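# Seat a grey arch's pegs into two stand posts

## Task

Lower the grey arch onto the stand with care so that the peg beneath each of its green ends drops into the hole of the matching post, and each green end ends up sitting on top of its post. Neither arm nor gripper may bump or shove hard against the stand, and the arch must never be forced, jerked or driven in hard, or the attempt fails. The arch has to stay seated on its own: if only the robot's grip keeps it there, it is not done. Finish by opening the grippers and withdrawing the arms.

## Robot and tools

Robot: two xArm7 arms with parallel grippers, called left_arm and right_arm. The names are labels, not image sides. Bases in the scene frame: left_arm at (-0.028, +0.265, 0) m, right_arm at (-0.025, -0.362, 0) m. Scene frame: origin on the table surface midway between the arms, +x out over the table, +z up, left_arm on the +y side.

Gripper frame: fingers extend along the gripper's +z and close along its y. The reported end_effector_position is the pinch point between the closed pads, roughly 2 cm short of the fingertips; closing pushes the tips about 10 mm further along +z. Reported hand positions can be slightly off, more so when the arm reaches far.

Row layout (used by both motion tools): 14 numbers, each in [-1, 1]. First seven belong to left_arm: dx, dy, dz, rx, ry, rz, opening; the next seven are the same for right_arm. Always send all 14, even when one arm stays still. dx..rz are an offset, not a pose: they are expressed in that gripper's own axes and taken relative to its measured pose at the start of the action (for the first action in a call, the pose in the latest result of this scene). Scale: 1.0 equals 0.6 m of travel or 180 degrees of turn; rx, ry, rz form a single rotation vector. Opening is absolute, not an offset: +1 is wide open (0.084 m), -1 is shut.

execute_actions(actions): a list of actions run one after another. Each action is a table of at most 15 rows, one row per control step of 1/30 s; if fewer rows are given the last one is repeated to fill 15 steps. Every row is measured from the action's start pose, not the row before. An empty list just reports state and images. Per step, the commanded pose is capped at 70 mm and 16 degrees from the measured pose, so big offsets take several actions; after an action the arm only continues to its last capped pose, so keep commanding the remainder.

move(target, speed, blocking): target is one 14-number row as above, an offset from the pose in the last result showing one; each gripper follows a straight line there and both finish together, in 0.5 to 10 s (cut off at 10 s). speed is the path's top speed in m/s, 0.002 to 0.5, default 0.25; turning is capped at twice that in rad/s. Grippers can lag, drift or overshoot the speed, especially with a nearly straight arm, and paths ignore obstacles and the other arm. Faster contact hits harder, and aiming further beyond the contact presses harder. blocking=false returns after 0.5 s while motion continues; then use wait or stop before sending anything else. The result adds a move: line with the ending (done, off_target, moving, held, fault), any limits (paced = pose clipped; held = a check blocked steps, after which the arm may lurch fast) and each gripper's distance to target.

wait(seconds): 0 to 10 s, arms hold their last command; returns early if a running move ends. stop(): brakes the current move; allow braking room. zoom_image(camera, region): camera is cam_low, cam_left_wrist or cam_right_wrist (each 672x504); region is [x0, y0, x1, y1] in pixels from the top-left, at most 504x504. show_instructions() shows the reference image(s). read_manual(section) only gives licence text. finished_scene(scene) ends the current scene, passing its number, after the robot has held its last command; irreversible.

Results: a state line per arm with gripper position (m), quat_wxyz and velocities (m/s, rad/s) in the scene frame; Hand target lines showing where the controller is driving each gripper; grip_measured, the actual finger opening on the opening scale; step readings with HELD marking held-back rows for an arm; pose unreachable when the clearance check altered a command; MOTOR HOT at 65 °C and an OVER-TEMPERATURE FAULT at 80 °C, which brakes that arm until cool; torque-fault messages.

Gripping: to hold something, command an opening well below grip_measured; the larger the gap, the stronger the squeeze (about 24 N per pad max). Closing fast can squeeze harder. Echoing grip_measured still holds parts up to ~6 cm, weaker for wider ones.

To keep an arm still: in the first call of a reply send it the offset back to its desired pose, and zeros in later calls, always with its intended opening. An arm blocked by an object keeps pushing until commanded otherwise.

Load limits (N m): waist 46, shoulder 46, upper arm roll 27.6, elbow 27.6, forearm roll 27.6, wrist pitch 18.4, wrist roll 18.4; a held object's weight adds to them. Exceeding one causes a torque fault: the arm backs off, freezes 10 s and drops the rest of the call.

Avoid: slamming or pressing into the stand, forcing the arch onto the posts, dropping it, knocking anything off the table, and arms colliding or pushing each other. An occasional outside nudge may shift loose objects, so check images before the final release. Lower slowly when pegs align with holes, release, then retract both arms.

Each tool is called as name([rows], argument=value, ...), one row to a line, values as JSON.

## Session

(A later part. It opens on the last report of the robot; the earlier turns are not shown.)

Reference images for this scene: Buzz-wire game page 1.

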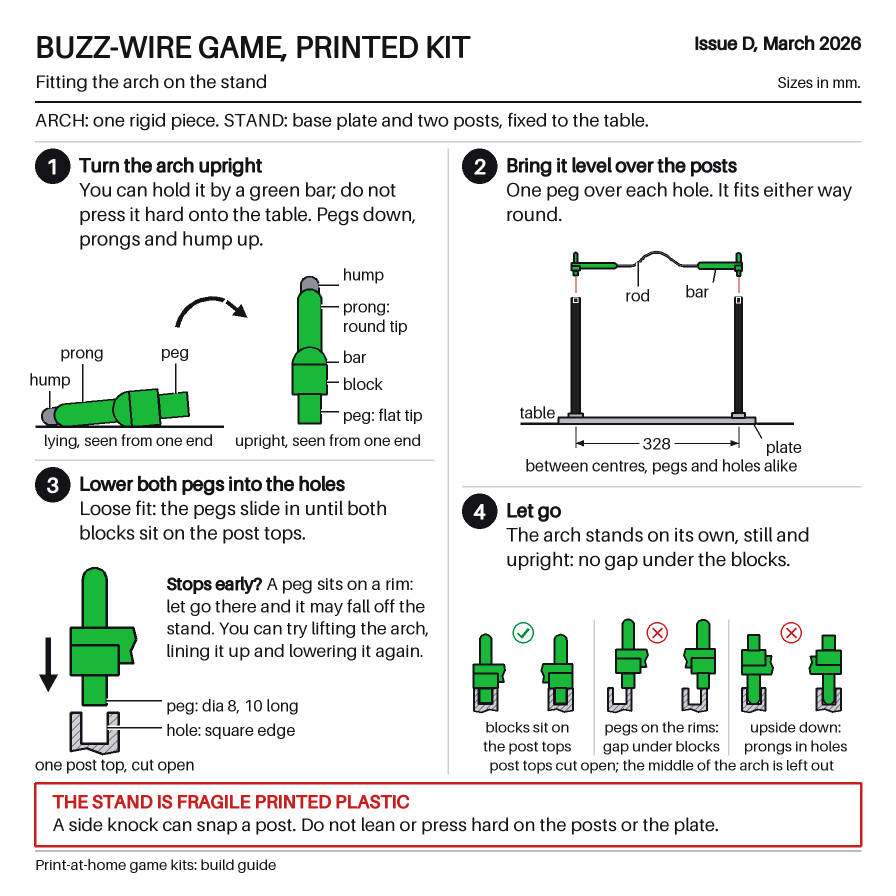

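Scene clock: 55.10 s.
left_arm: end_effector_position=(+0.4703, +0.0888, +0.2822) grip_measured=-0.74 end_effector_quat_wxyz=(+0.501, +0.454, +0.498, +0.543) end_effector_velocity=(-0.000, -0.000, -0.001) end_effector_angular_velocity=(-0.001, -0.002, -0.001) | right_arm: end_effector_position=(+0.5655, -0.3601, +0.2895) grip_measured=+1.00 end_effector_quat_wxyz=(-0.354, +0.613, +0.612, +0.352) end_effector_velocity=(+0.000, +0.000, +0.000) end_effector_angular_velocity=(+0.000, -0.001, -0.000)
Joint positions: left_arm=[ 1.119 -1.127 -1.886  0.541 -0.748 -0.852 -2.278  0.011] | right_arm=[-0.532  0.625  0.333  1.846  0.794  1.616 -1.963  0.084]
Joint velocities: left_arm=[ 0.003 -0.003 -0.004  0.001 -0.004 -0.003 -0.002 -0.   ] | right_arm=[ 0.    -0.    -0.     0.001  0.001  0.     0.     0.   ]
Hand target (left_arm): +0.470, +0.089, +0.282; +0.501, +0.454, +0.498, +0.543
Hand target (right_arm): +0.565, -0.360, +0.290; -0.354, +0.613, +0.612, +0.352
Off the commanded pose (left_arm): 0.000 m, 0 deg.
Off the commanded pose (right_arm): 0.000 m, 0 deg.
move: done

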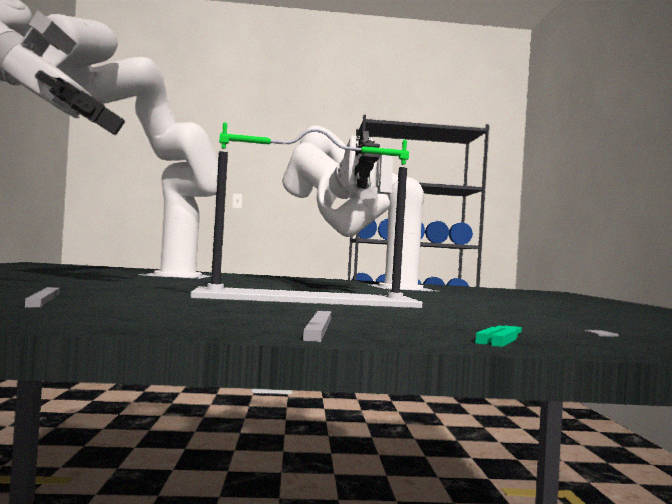

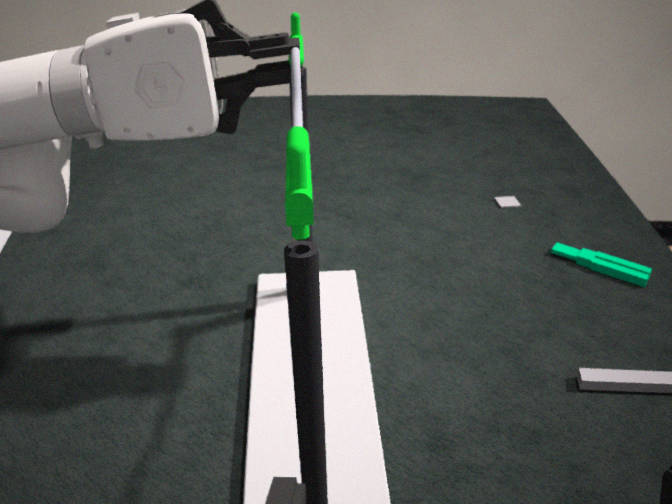

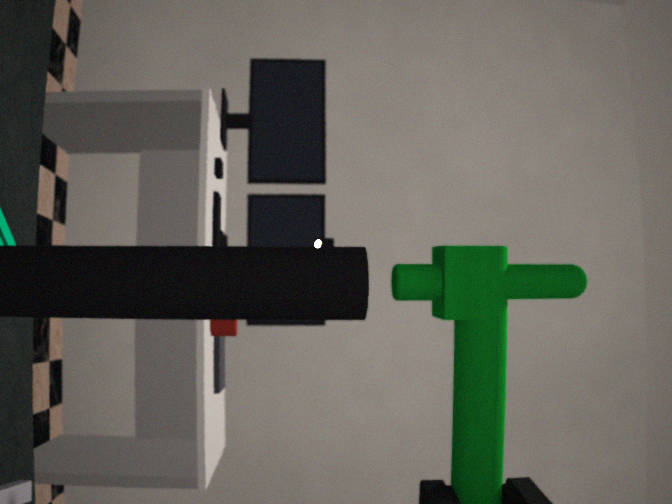

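move(target=[-0.0004,-0.003,0.0012,0,-0.0007,0,-1,0,0,0,0,0,0,1], speed=0.01)

move(target=[0,-0.012,-0.0011,0,0,0,-1,0,0,0,0,0,0,1], speed=0.01)

zoom_image(camera="cam_low", region=[195,105,255,175])

Scene clock: 59.90 s.
left_arm: end_effector_position=(+0.4712, +0.0887, +0.2805) grip_measured=-0.74 end_effector_quat_wxyz=(+0.502, +0.454, +0.498, +0.543) end_effector_velocity=(+0.001, +0.000, -0.001) end_effector_angular_velocity=(+0.000, +0.001, +0.000) | right_arm: end_effector_position=(+0.5655, -0.3601, +0.2895) grip_measured=+1.00 end_effector_quat_wxyz=(-0.354, +0.613, +0.612, +0.352) end_effector_velocity=(-0.000, -0.000, -0.000) end_effector_angular_velocity=(-0.001, +0.000, +0.000)
Joint positions: left_arm=[ 1.126 -1.13  -1.891  0.543 -0.746 -0.857 -2.283  0.011] | right_arm=[-0.532  0.625  0.333  1.846  0.794  1.616 -1.963  0.084]
Joint velocities: left_arm=[ 0.002 -0.001 -0.001  0.001  0.001 -0.    -0.001 -0.   ] | right_arm=[ 0.    -0.    -0.     0.    -0.001 -0.     0.    -0.   ]
Hand target (left_arm): +0.471, +0.089, +0.280; +0.502, +0.454, +0.498, +0.543
Hand target (right_arm): +0.565, -0.360, +0.290; -0.354, +0.613, +0.612, +0.352
Off the commanded pose (left_arm): 0.000 m, 0 deg.
Off the commanded pose (right_arm): 0.000 m, 0 deg.
move: done

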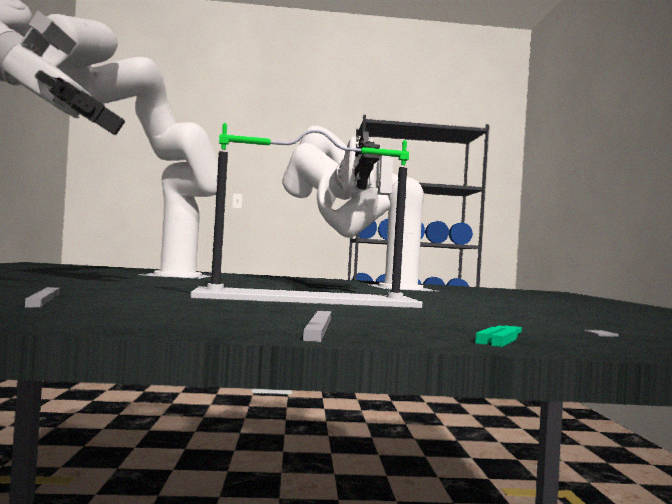

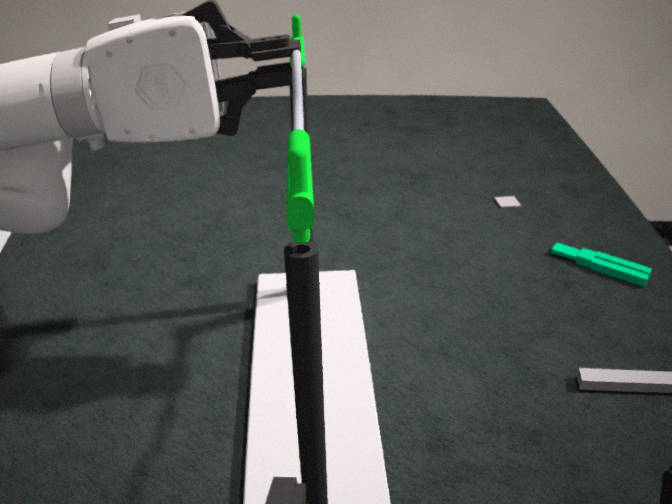

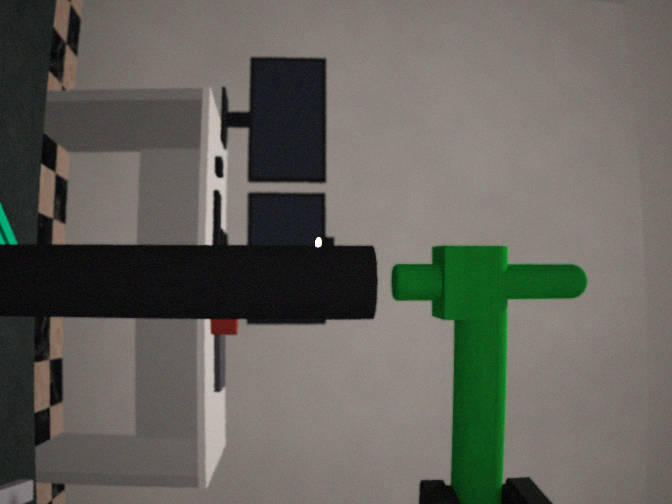

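Scene clock: 60.83 s.
left_arm: end_effector_position=(+0.4712, +0.0887, +0.2746) grip_measured=-0.74 end_effector_quat_wxyz=(+0.503, +0.453, +0.497, +0.543) end_effector_velocity=(-0.000, +0.000, -0.001) end_effector_angular_velocity=(-0.001, -0.001, +0.000) | right_arm: end_effector_position=(+0.5655, -0.3601, +0.2895) grip_measured=+1.00 end_effector_quat_wxyz=(-0.354, +0.613, +0.612, +0.352) end_effector_velocity=(-0.000, +0.000, -0.000) end_effector_angular_velocity=(-0.001, +0.000, +0.001)
Joint positions: left_arm=[ 1.137 -1.146 -1.911  0.548 -0.76  -0.865 -2.294  0.011] | right_arm=[-0.532  0.625  0.333  1.846  0.794  1.616 -1.963  0.084]
Joint velocities: left_arm=[ 0.003 -0.003 -0.005  0.001 -0.004 -0.002 -0.003  0.   ] | right_arm=[ 0.    -0.     0.    -0.    -0.001  0.    -0.    -0.   ]
Hand target (left_arm): +0.471, +0.089, +0.273; +0.502, +0.454, +0.498, +0.543
Hand target (right_arm): +0.565, -0.360, +0.290; -0.354, +0.613, +0.612, +0.352
Off the commanded pose (left_arm): 0.001 m, 0 deg.
Off the commanded pose (right_arm): 0.000 m, 0 deg.
move: done

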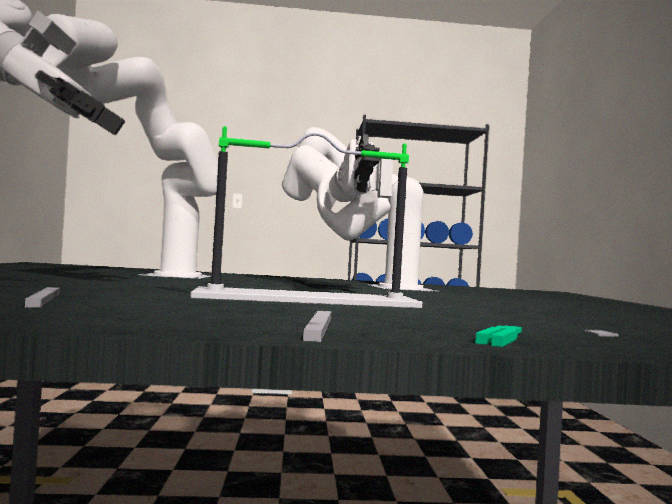

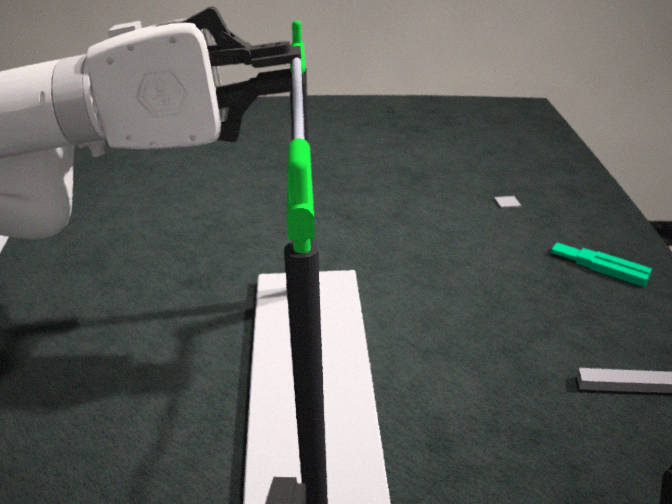

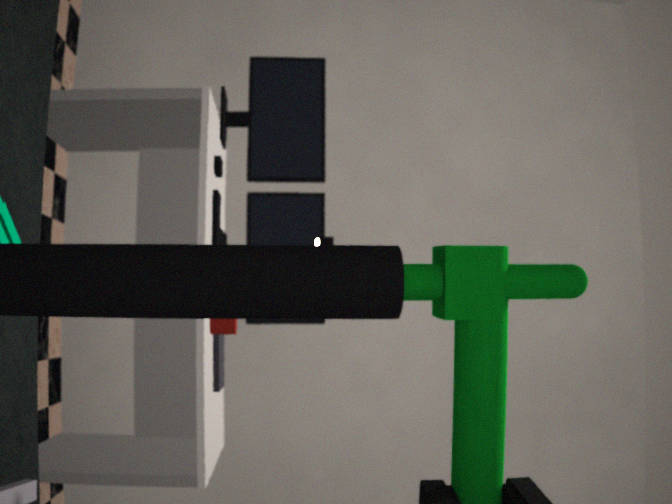

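Region (195, 105, 255, 175) of cam_low's 672x504 image, scaled by 7.200, with more detail than that image has; it fills the left 432 columns of this view, and the rest is white.

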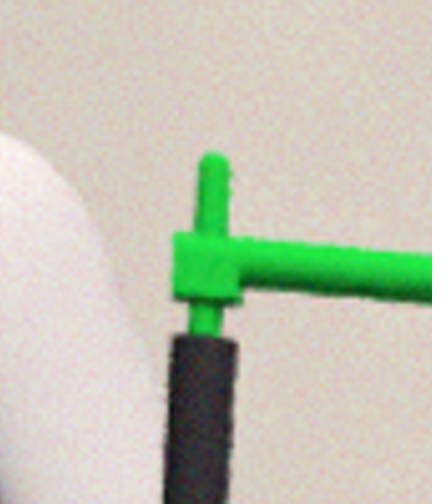

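move(target=[0,0.004,0.0004,0,0,0,-1,0,0,0,0,0,0,1], speed=0.01)

zoom_image(camera="cam_left_wrist", region=[255,10,345,110])

zoom_image(camera="cam_left_wrist", region=[255,180,345,280])

zoom_image(camera="cam_right_wrist", region=[330,230,470,335])

zoom_image(camera="cam_low", region=[205,125,245,165])

zoom_image(camera="cam_low", region=[383,141,423,181])

Scene clock: 67.50 s.
left_arm: end_effector_position=(+0.4713, +0.0888, +0.2771) grip_measured=-0.74 end_effector_quat_wxyz=(+0.503, +0.453, +0.497, +0.543) end_effector_velocity=(-0.001, -0.000, -0.001) end_effector_angular_velocity=(+0.002, +0.002, -0.000) | right_arm: end_effector_position=(+0.5655, -0.3601, +0.2895) grip_measured=+1.00 end_effector_quat_wxyz=(-0.354, +0.613, +0.612, +0.352) end_effector_velocity=(-0.000, -0.000, -0.000) end_effector_angular_velocity=(-0.002, +0.000, +0.001)
Joint positions: left_arm=[ 1.133 -1.14  -1.904  0.547 -0.756 -0.863 -2.29   0.011] | right_arm=[-0.532  0.625  0.333  1.846  0.794  1.616 -1.963  0.084]
Joint velocities: left_arm=[-0.002  0.001  0.    -0.002  0.001  0.001  0.001  0.   ] | right_arm=[ 0.    -0.     0.    -0.    -0.002 -0.    -0.     0.   ]
Hand target (left_arm): +0.471, +0.089, +0.277; +0.503, +0.453, +0.497, +0.543
Hand target (right_arm): +0.565, -0.360, +0.290; -0.354, +0.613, +0.612, +0.352
Off the commanded pose (left_arm): 0.000 m, 0 deg.
Off the commanded pose (right_arm): 0.000 m, 0 deg.
move: done

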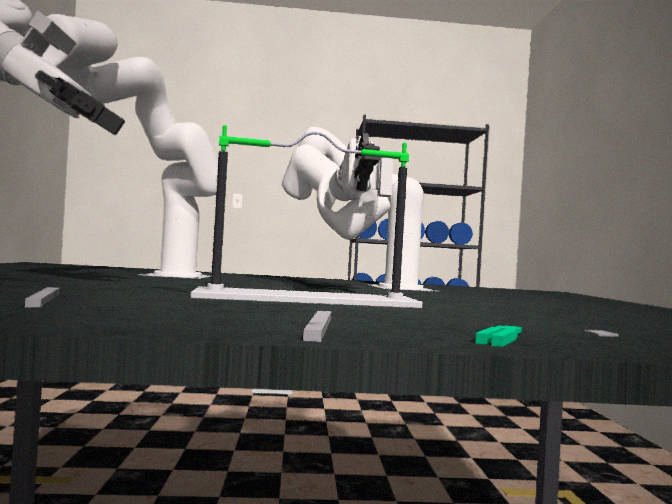

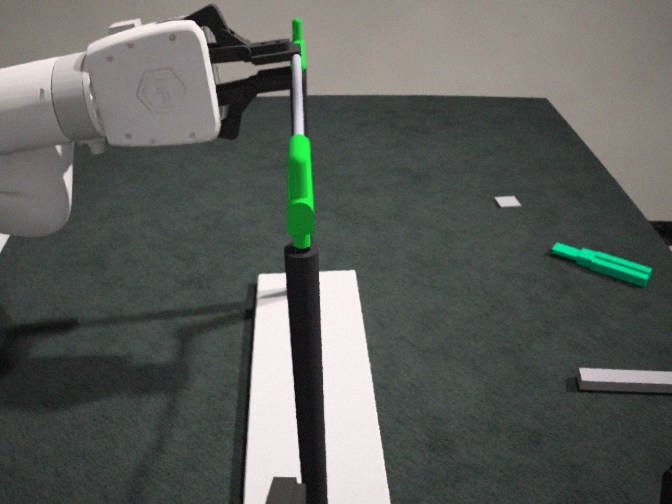

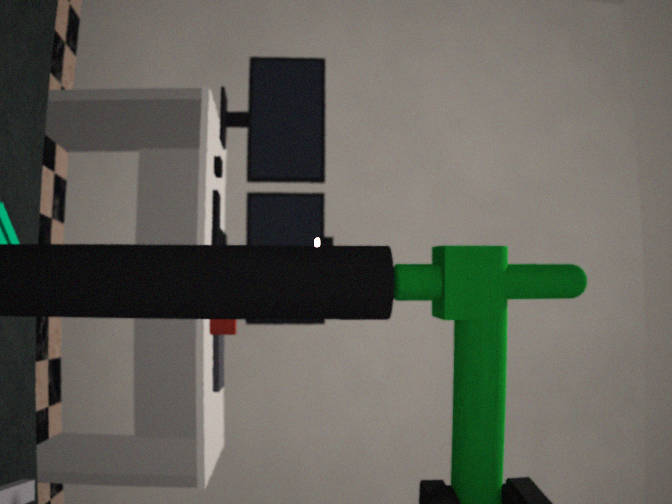

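Region (255, 10, 345, 110) of cam_left_wrist's 672x504 image, scaled by 5.040, with more detail than that image has; it fills the left 454 columns of this view, and the rest is white.

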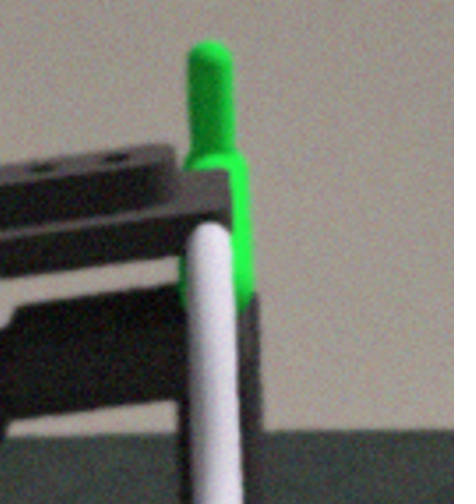

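Region (255, 180, 345, 280) of cam_left_wrist's 672x504 image, scaled by 5.040, with more detail than that image has; it fills the left 454 columns of this view, and the rest is white.

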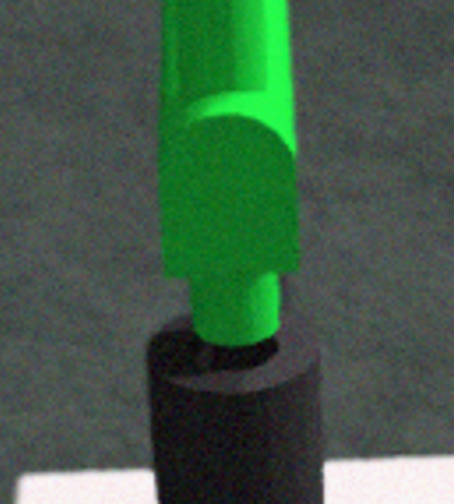

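Region (330, 230, 470, 335) of cam_right_wrist's 672x504 image, scaled by 3.600, with more detail than that image has; it fills the top 378 rows of this view, and the rest is white.

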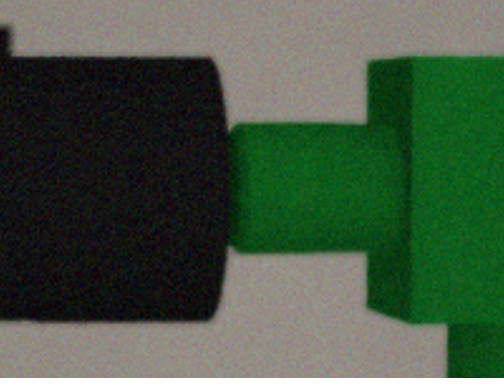

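Region (205, 125, 245, 165) of cam_low's 672x504 image, scaled by 12.600, with more detail than that image has.

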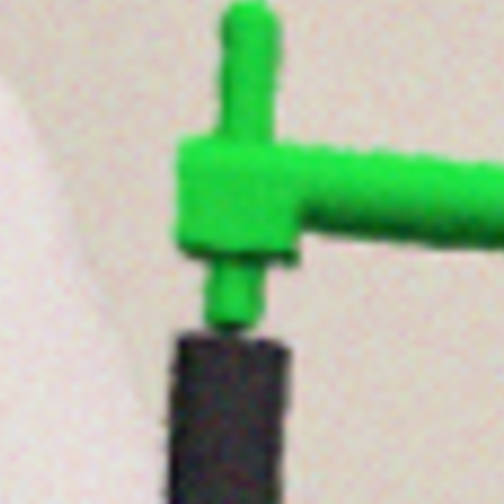

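Region (383, 141, 423, 181) of cam_low's 672x504 image, scaled by 12.600, with more detail than that image has.

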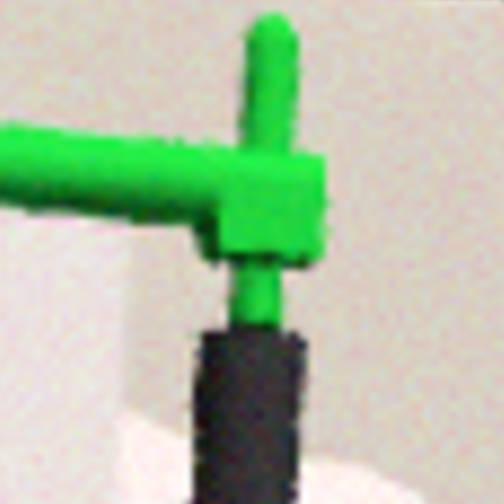

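move(target=[-0.0003,0,0.0001,0,0.0002,0.001,-1,0,0,0,0,0,0,1], speed=0.01)

move(target=[0,-0.0055,-0.0005,0,0,0,-1,0,0,0,0,0,0,1], speed=0.005)

zoom_image(camera="cam_left_wrist", region=[255,180,345,280])

zoom_image(camera="cam_low", region=[205,125,245,165])

Scene clock: 76.60 s.
left_arm: end_effector_position=(+0.4714, +0.0886, +0.2771) grip_measured=-0.74 end_effector_quat_wxyz=(+0.502, +0.454, +0.497, +0.544) end_effector_velocity=(-0.000, -0.000, -0.000) end_effector_angular_velocity=(+0.001, +0.000, +0.000) | right_arm: end_effector_position=(+0.5655, -0.3601, +0.2895) grip_measured=+1.00 end_effector_quat_wxyz=(-0.354, +0.613, +0.612, +0.352) end_effector_velocity=(-0.000, -0.000, -0.000) end_effector_angular_velocity=(-0.000, +0.002, -0.001)
Joint positions: left_arm=[ 1.132 -1.142 -1.903  0.547 -0.757 -0.861 -2.288  0.011] | right_arm=[-0.532  0.625  0.333  1.846  0.794  1.616 -1.963  0.084]
Joint velocities: left_arm=[-0.001 -0.001 -0.     0.    -0.001  0.001  0.     0.   ] | right_arm=[-0.     0.    -0.    -0.    -0.    -0.     0.001  0.   ]
Hand target (left_arm): +0.471, +0.089, +0.277; +0.502, +0.454, +0.497, +0.544
Hand target (right_arm): +0.565, -0.360, +0.290; -0.354, +0.613, +0.612, +0.352
Off the commanded pose (left_arm): 0.000 m, 0 deg.
Off the commanded pose (right_arm): 0.000 m, 0 deg.
move: done

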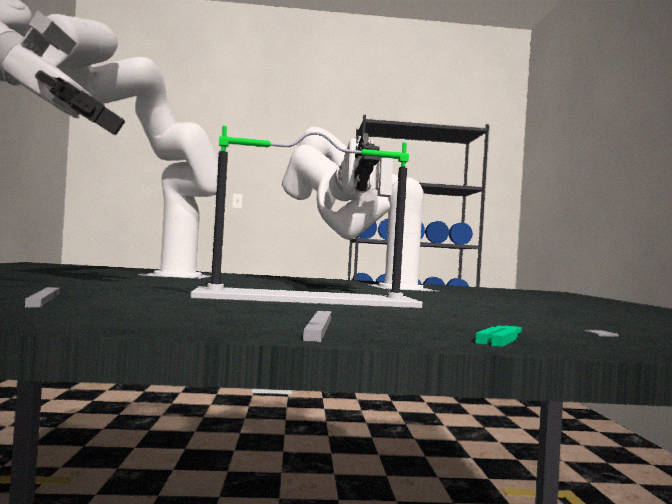

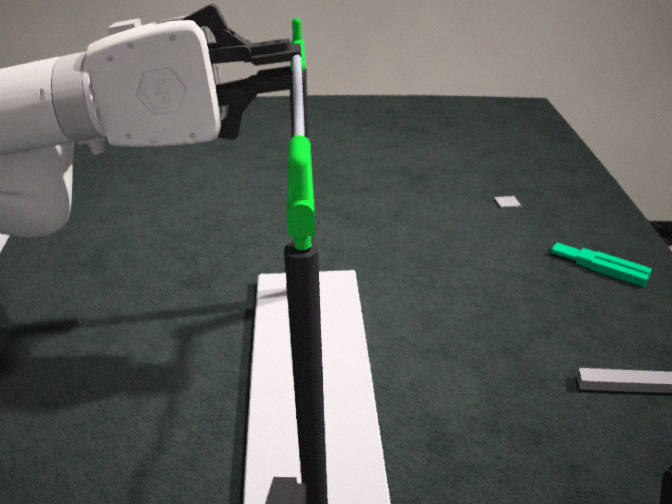

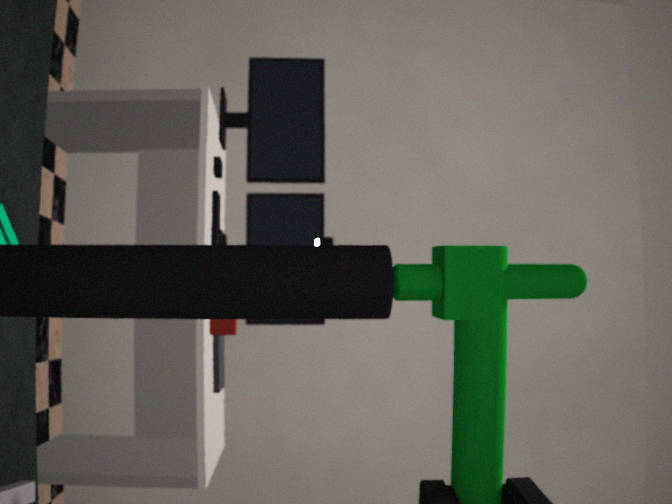

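Scene clock: 77.47 s.
left_arm: end_effector_position=(+0.4714, +0.0886, +0.2747) grip_measured=-0.74 end_effector_quat_wxyz=(+0.502, +0.453, +0.496, +0.544) end_effector_velocity=(-0.000, +0.000, -0.001) end_effector_angular_velocity=(-0.001, -0.000, +0.000) | right_arm: end_effector_position=(+0.5655, -0.3601, +0.2895) grip_measured=+1.00 end_effector_quat_wxyz=(-0.354, +0.613, +0.612, +0.352) end_effector_velocity=(-0.000, -0.000, -0.000) end_effector_angular_velocity=(-0.002, +0.001, +0.000)
Joint positions: left_arm=[ 1.137 -1.15  -1.911  0.549 -0.764 -0.865 -2.293  0.011] | right_arm=[-0.532  0.625  0.333  1.846  0.794  1.616 -1.963  0.084]
Joint velocities: left_arm=[ 0.     0.    -0.003 -0.    -0.003 -0.001  0.     0.   ] | right_arm=[ 0.     0.     0.     0.    -0.002  0.     0.001 -0.   ]
Hand target (left_arm): +0.471, +0.089, +0.274; +0.502, +0.454, +0.497, +0.544
Hand target (right_arm): +0.565, -0.360, +0.290; -0.354, +0.613, +0.612, +0.352
Off the commanded pose (left_arm): 0.001 m, 0 deg.
Off the commanded pose (right_arm): 0.000 m, 0 deg.
move: done

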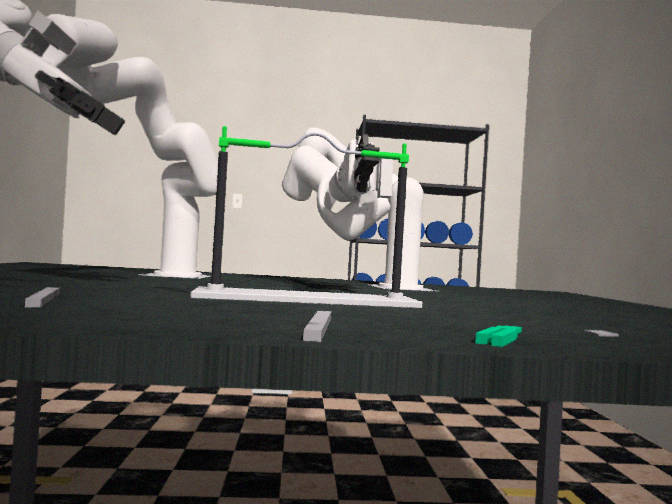

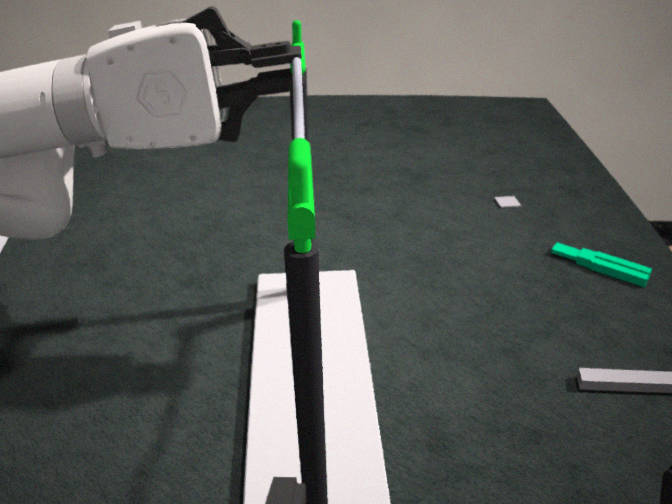

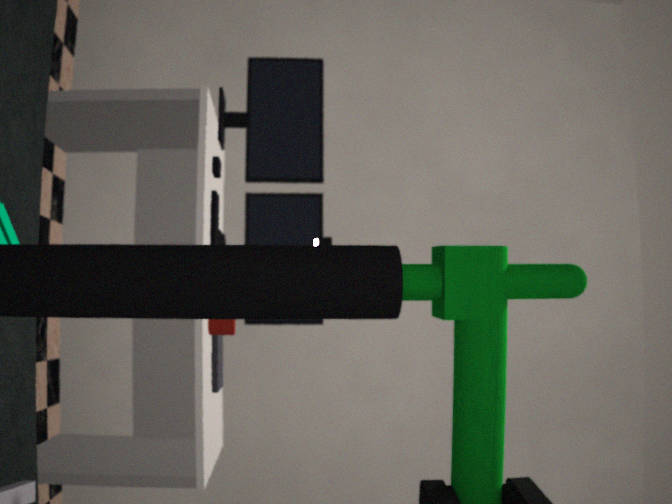

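Region (255, 180, 345, 280) of cam_left_wrist's 672x504 image, scaled by 5.040, with more detail than that image has; it fills the left 454 columns of this view, and the rest is white.

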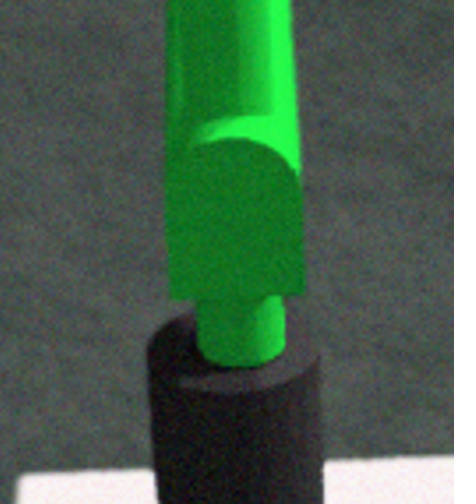

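Region (205, 125, 245, 165) of cam_low's 672x504 image, scaled by 12.600, with more detail than that image has.

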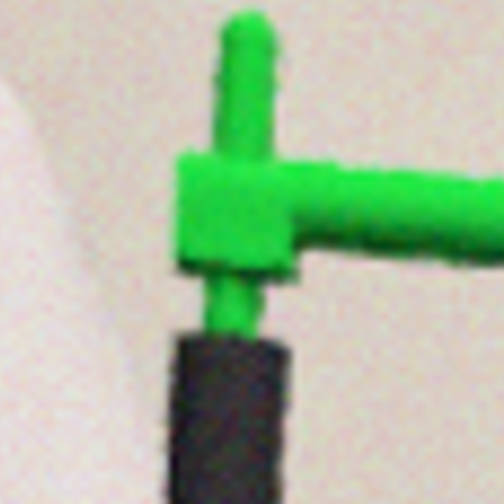

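zoom_image(camera="cam_left_wrist", region=[280,230,324,266])

zoom_image(camera="cam_right_wrist", region=[360,235,460,330])

Region (280, 230, 324, 266) of cam_left_wrist's 672x504 image, scaled by 11.455, with more detail than that image has; it fills the top 412 rows of this view, and the rest is white.

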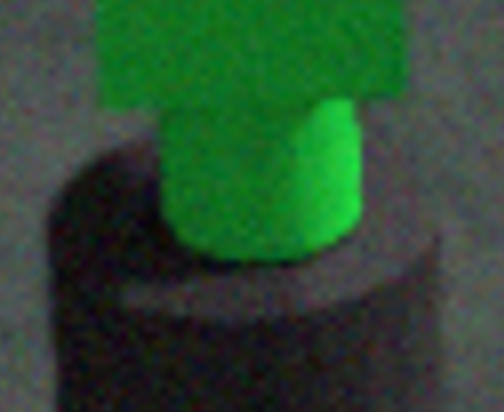

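Region (360, 235, 460, 330) of cam_right_wrist's 672x504 image, scaled by 5.040, with more detail than that image has; it fills the top 479 rows of this view, and the rest is white.

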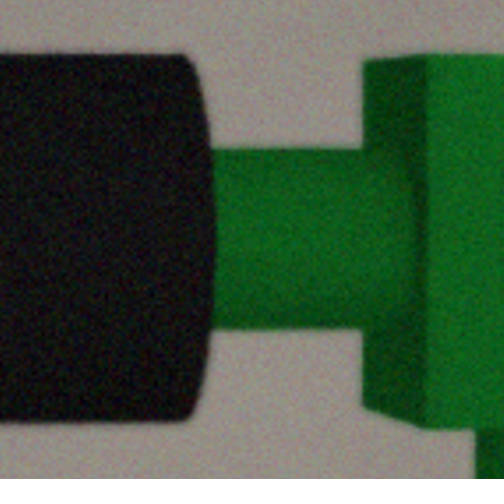

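move(target=[0,0.0015,0,0,-0.0006,0,-1,0,0,0,0,0,0,1], speed=0.005)

zoom_image(camera="cam_left_wrist", region=[280,230,324,266])

Scene clock: 85.73 s.
left_arm: end_effector_position=(+0.4713, +0.0886, +0.2745) grip_measured=-0.74 end_effector_quat_wxyz=(+0.502, +0.454, +0.496, +0.543) end_effector_velocity=(-0.000, -0.000, +0.001) end_effector_angular_velocity=(-0.001, -0.001, -0.001) | right_arm: end_effector_position=(+0.5655, -0.3601, +0.2895) grip_measured=+1.00 end_effector_quat_wxyz=(-0.354, +0.613, +0.612, +0.352) end_effector_velocity=(+0.000, -0.000, +0.000) end_effector_angular_velocity=(-0.000, +0.000, -0.001)
Joint positions: left_arm=[ 1.137 -1.146 -1.91   0.547 -0.758 -0.866 -2.293  0.011] | right_arm=[-0.532  0.625  0.333  1.846  0.794  1.616 -1.963  0.084]
Joint velocities: left_arm=[-0.001  0.001  0.002 -0.001  0.002 -0.001 -0.002 -0.   ] | right_arm=[-0.     0.    -0.     0.001 -0.    -0.     0.001  0.   ]
Hand target (left_arm): +0.471, +0.089, +0.276; +0.503, +0.454, +0.496, +0.544
Hand target (right_arm): +0.565, -0.360, +0.290; -0.354, +0.613, +0.612, +0.352
Off the commanded pose (left_arm): 0.001 m, 0 deg.
Off the commanded pose (right_arm): 0.000 m, 0 deg.
move: done

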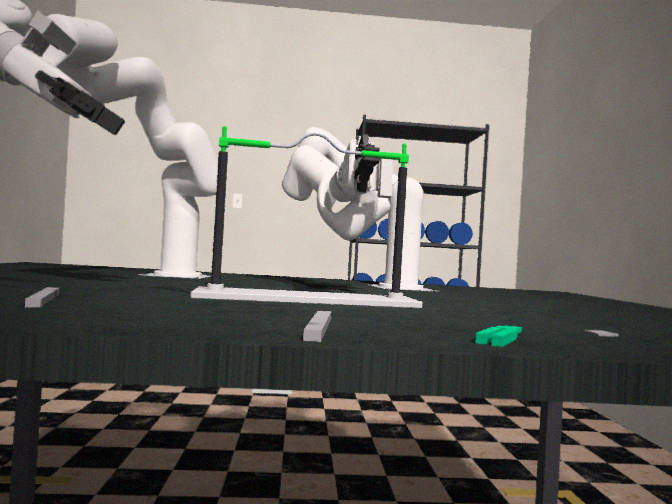

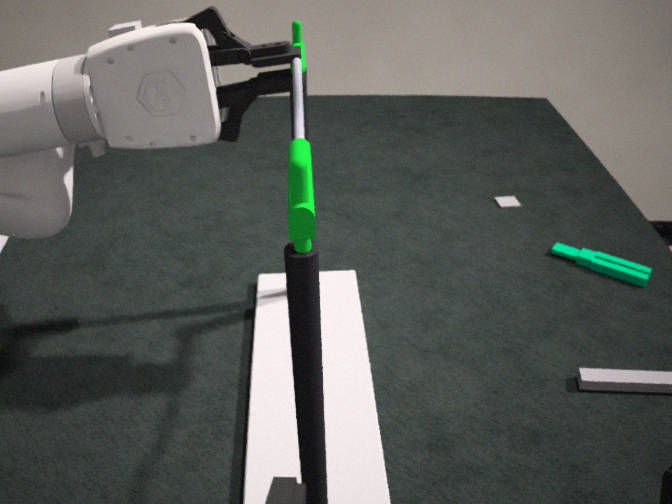

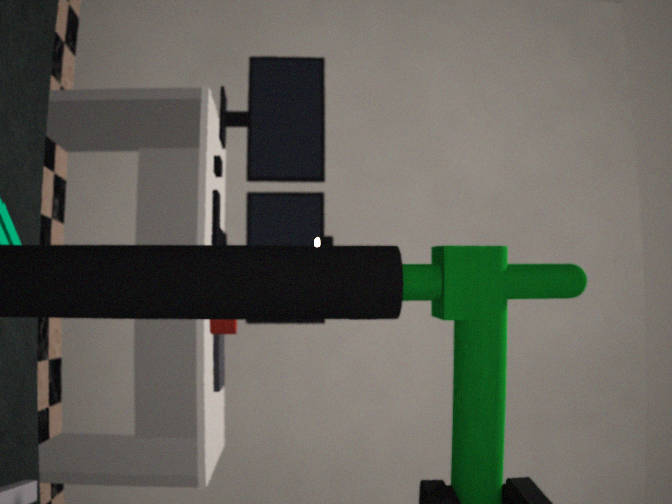

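Region (280, 230, 324, 266) of cam_left_wrist's 672x504 image, scaled by 11.455, with more detail than that image has; it fills the top 412 rows of this view, and the rest is white.

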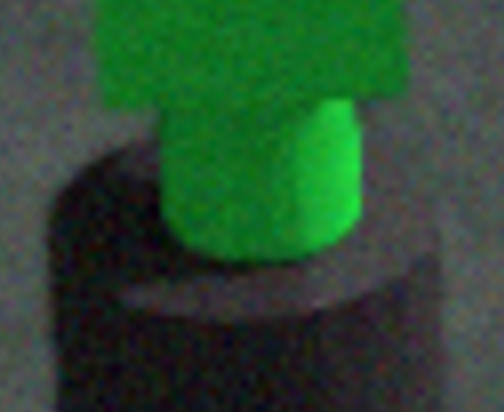

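wait(seconds=0.5)

zoom_image(camera="cam_left_wrist", region=[280,230,324,266])

Scene clock: 88.00 s.
left_arm: end_effector_position=(+0.4713, +0.0886, +0.2756) grip_measured=-0.74 end_effector_quat_wxyz=(+0.503, +0.454, +0.496, +0.544) end_effector_velocity=(+0.000, +0.000, -0.000) end_effector_angular_velocity=(+0.001, +0.000, +0.000) | right_arm: end_effector_position=(+0.5655, -0.3601, +0.2895) grip_measured=+1.00 end_effector_quat_wxyz=(-0.354, +0.613, +0.612, +0.352) end_effector_velocity=(-0.000, -0.001, -0.000) end_effector_angular_velocity=(-0.001, +0.000, -0.000)
Joint positions: left_arm=[ 1.137 -1.146 -1.909  0.548 -0.758 -0.867 -2.293  0.011] | right_arm=[-0.532  0.625  0.333  1.846  0.794  1.616 -1.963  0.084]
Joint velocities: left_arm=[ 0.001 -0.     0.     0.     0.001  0.     0.    -0.   ] | right_arm=[-0.001  0.    -0.     0.    -0.001  0.    -0.    -0.   ]
Hand target (left_arm): +0.471, +0.089, +0.276; +0.503, +0.454, +0.496, +0.544
Hand target (right_arm): +0.565, -0.360, +0.290; -0.354, +0.613, +0.612, +0.352
Off the commanded pose (left_arm): 0.000 m, 0 deg.
Off the commanded pose (right_arm): 0.000 m, 0 deg.
wait: 0.50 s; at rest from the start

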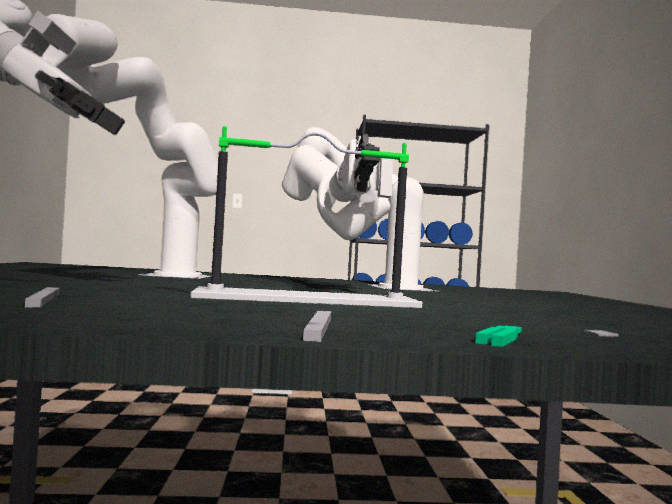

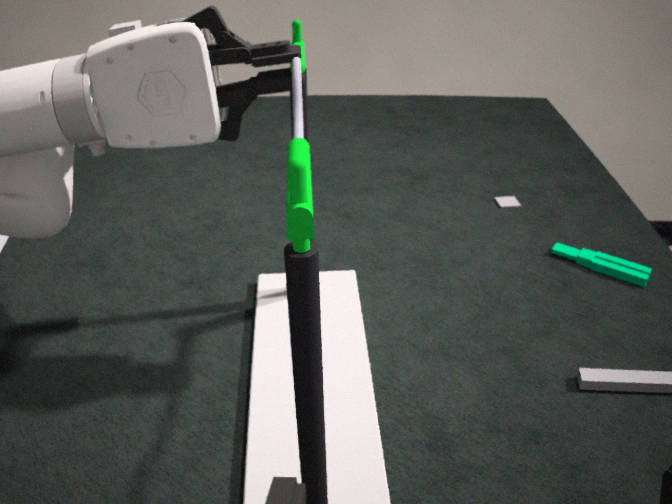

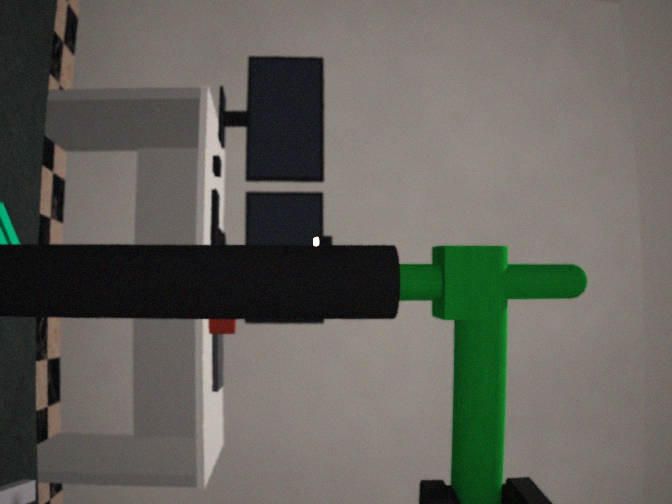

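Region (280, 230, 324, 266) of cam_left_wrist's 672x504 image, scaled by 11.455, with more detail than that image has; it fills the top 412 rows of this view, and the rest is white.

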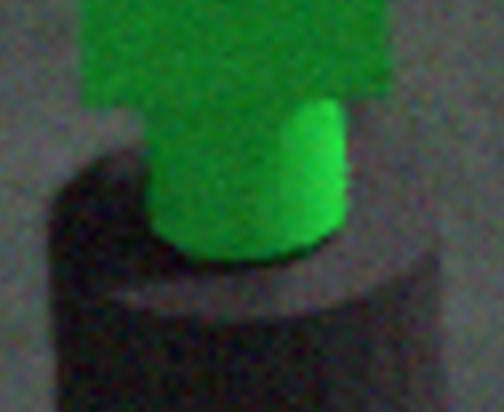

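Now centred. Descend.

move(target=[0,-0.004,-0.0004,0,0,0,-1,0,0,0,0,0,0,1], speed=0.004)

zoom_image(camera="cam_left_wrist", region=[280,230,324,266])

Scene clock: 93.43 s.
left_arm: end_effector_position=(+0.4712, +0.0886, +0.2740) grip_measured=-0.74 end_effector_quat_wxyz=(+0.503, +0.453, +0.495, +0.544) end_effector_velocity=(+0.000, +0.000, -0.001) end_effector_angular_velocity=(-0.003, +0.001, +0.002) | right_arm: end_effector_position=(+0.5655, -0.3601, +0.2895) grip_measured=+1.00 end_effector_quat_wxyz=(-0.354, +0.613, +0.612, +0.352) end_effector_velocity=(-0.000, +0.000, -0.000) end_effector_angular_velocity=(-0.001, +0.003, -0.000)
Joint positions: left_arm=[ 1.14  -1.152 -1.915  0.549 -0.763 -0.87  -2.296  0.011] | right_arm=[-0.532  0.625  0.333  1.846  0.794  1.616 -1.963  0.084]
Joint velocities: left_arm=[ 0.002  0.    -0.003  0.001 -0.004  0.    -0.001  0.   ] | right_arm=[ 0.     0.    -0.    -0.001 -0.001 -0.     0.002  0.   ]
Hand target (left_arm): +0.471, +0.089, +0.273; +0.503, +0.454, +0.496, +0.544
Hand target (right_arm): +0.565, -0.360, +0.290; -0.354, +0.613, +0.612, +0.352
Off the commanded pose (left_arm): 0.001 m, 0 deg.
Off the commanded pose (right_arm): 0.000 m, 0 deg.
move: done

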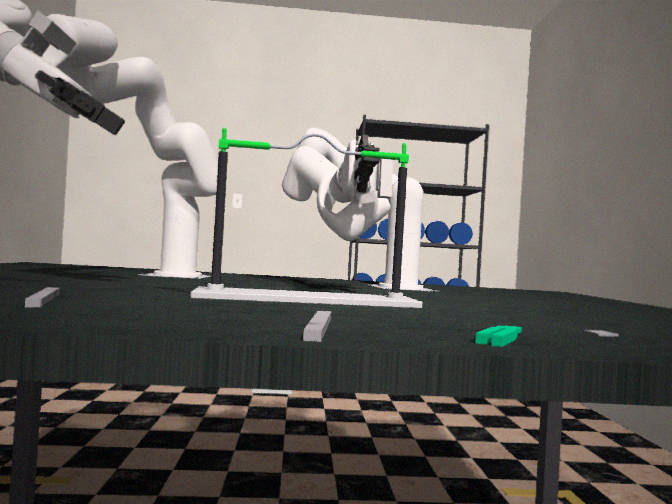

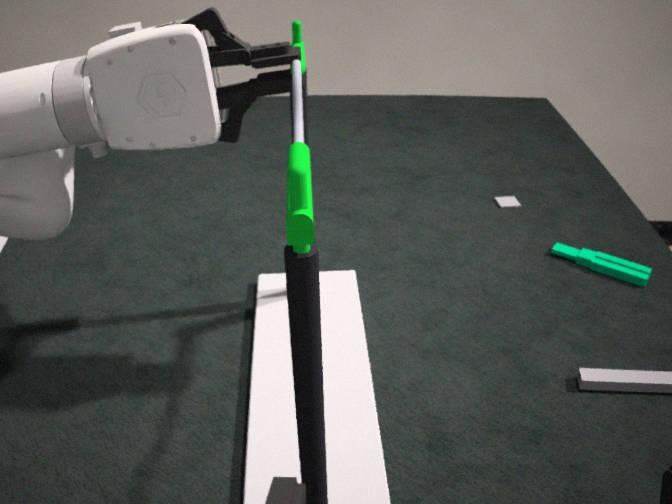

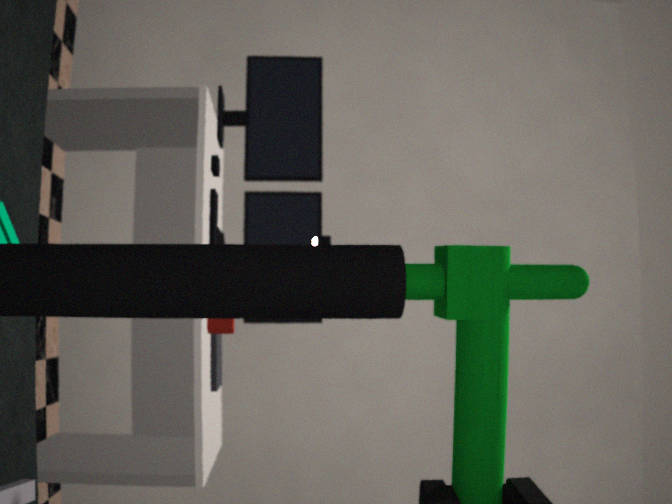

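Region (280, 230, 324, 266) of cam_left_wrist's 672x504 image, scaled by 11.455, with more detail than that image has; it fills the top 412 rows of this view, and the rest is white.

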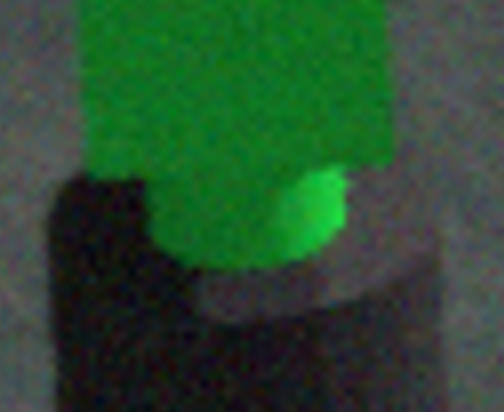

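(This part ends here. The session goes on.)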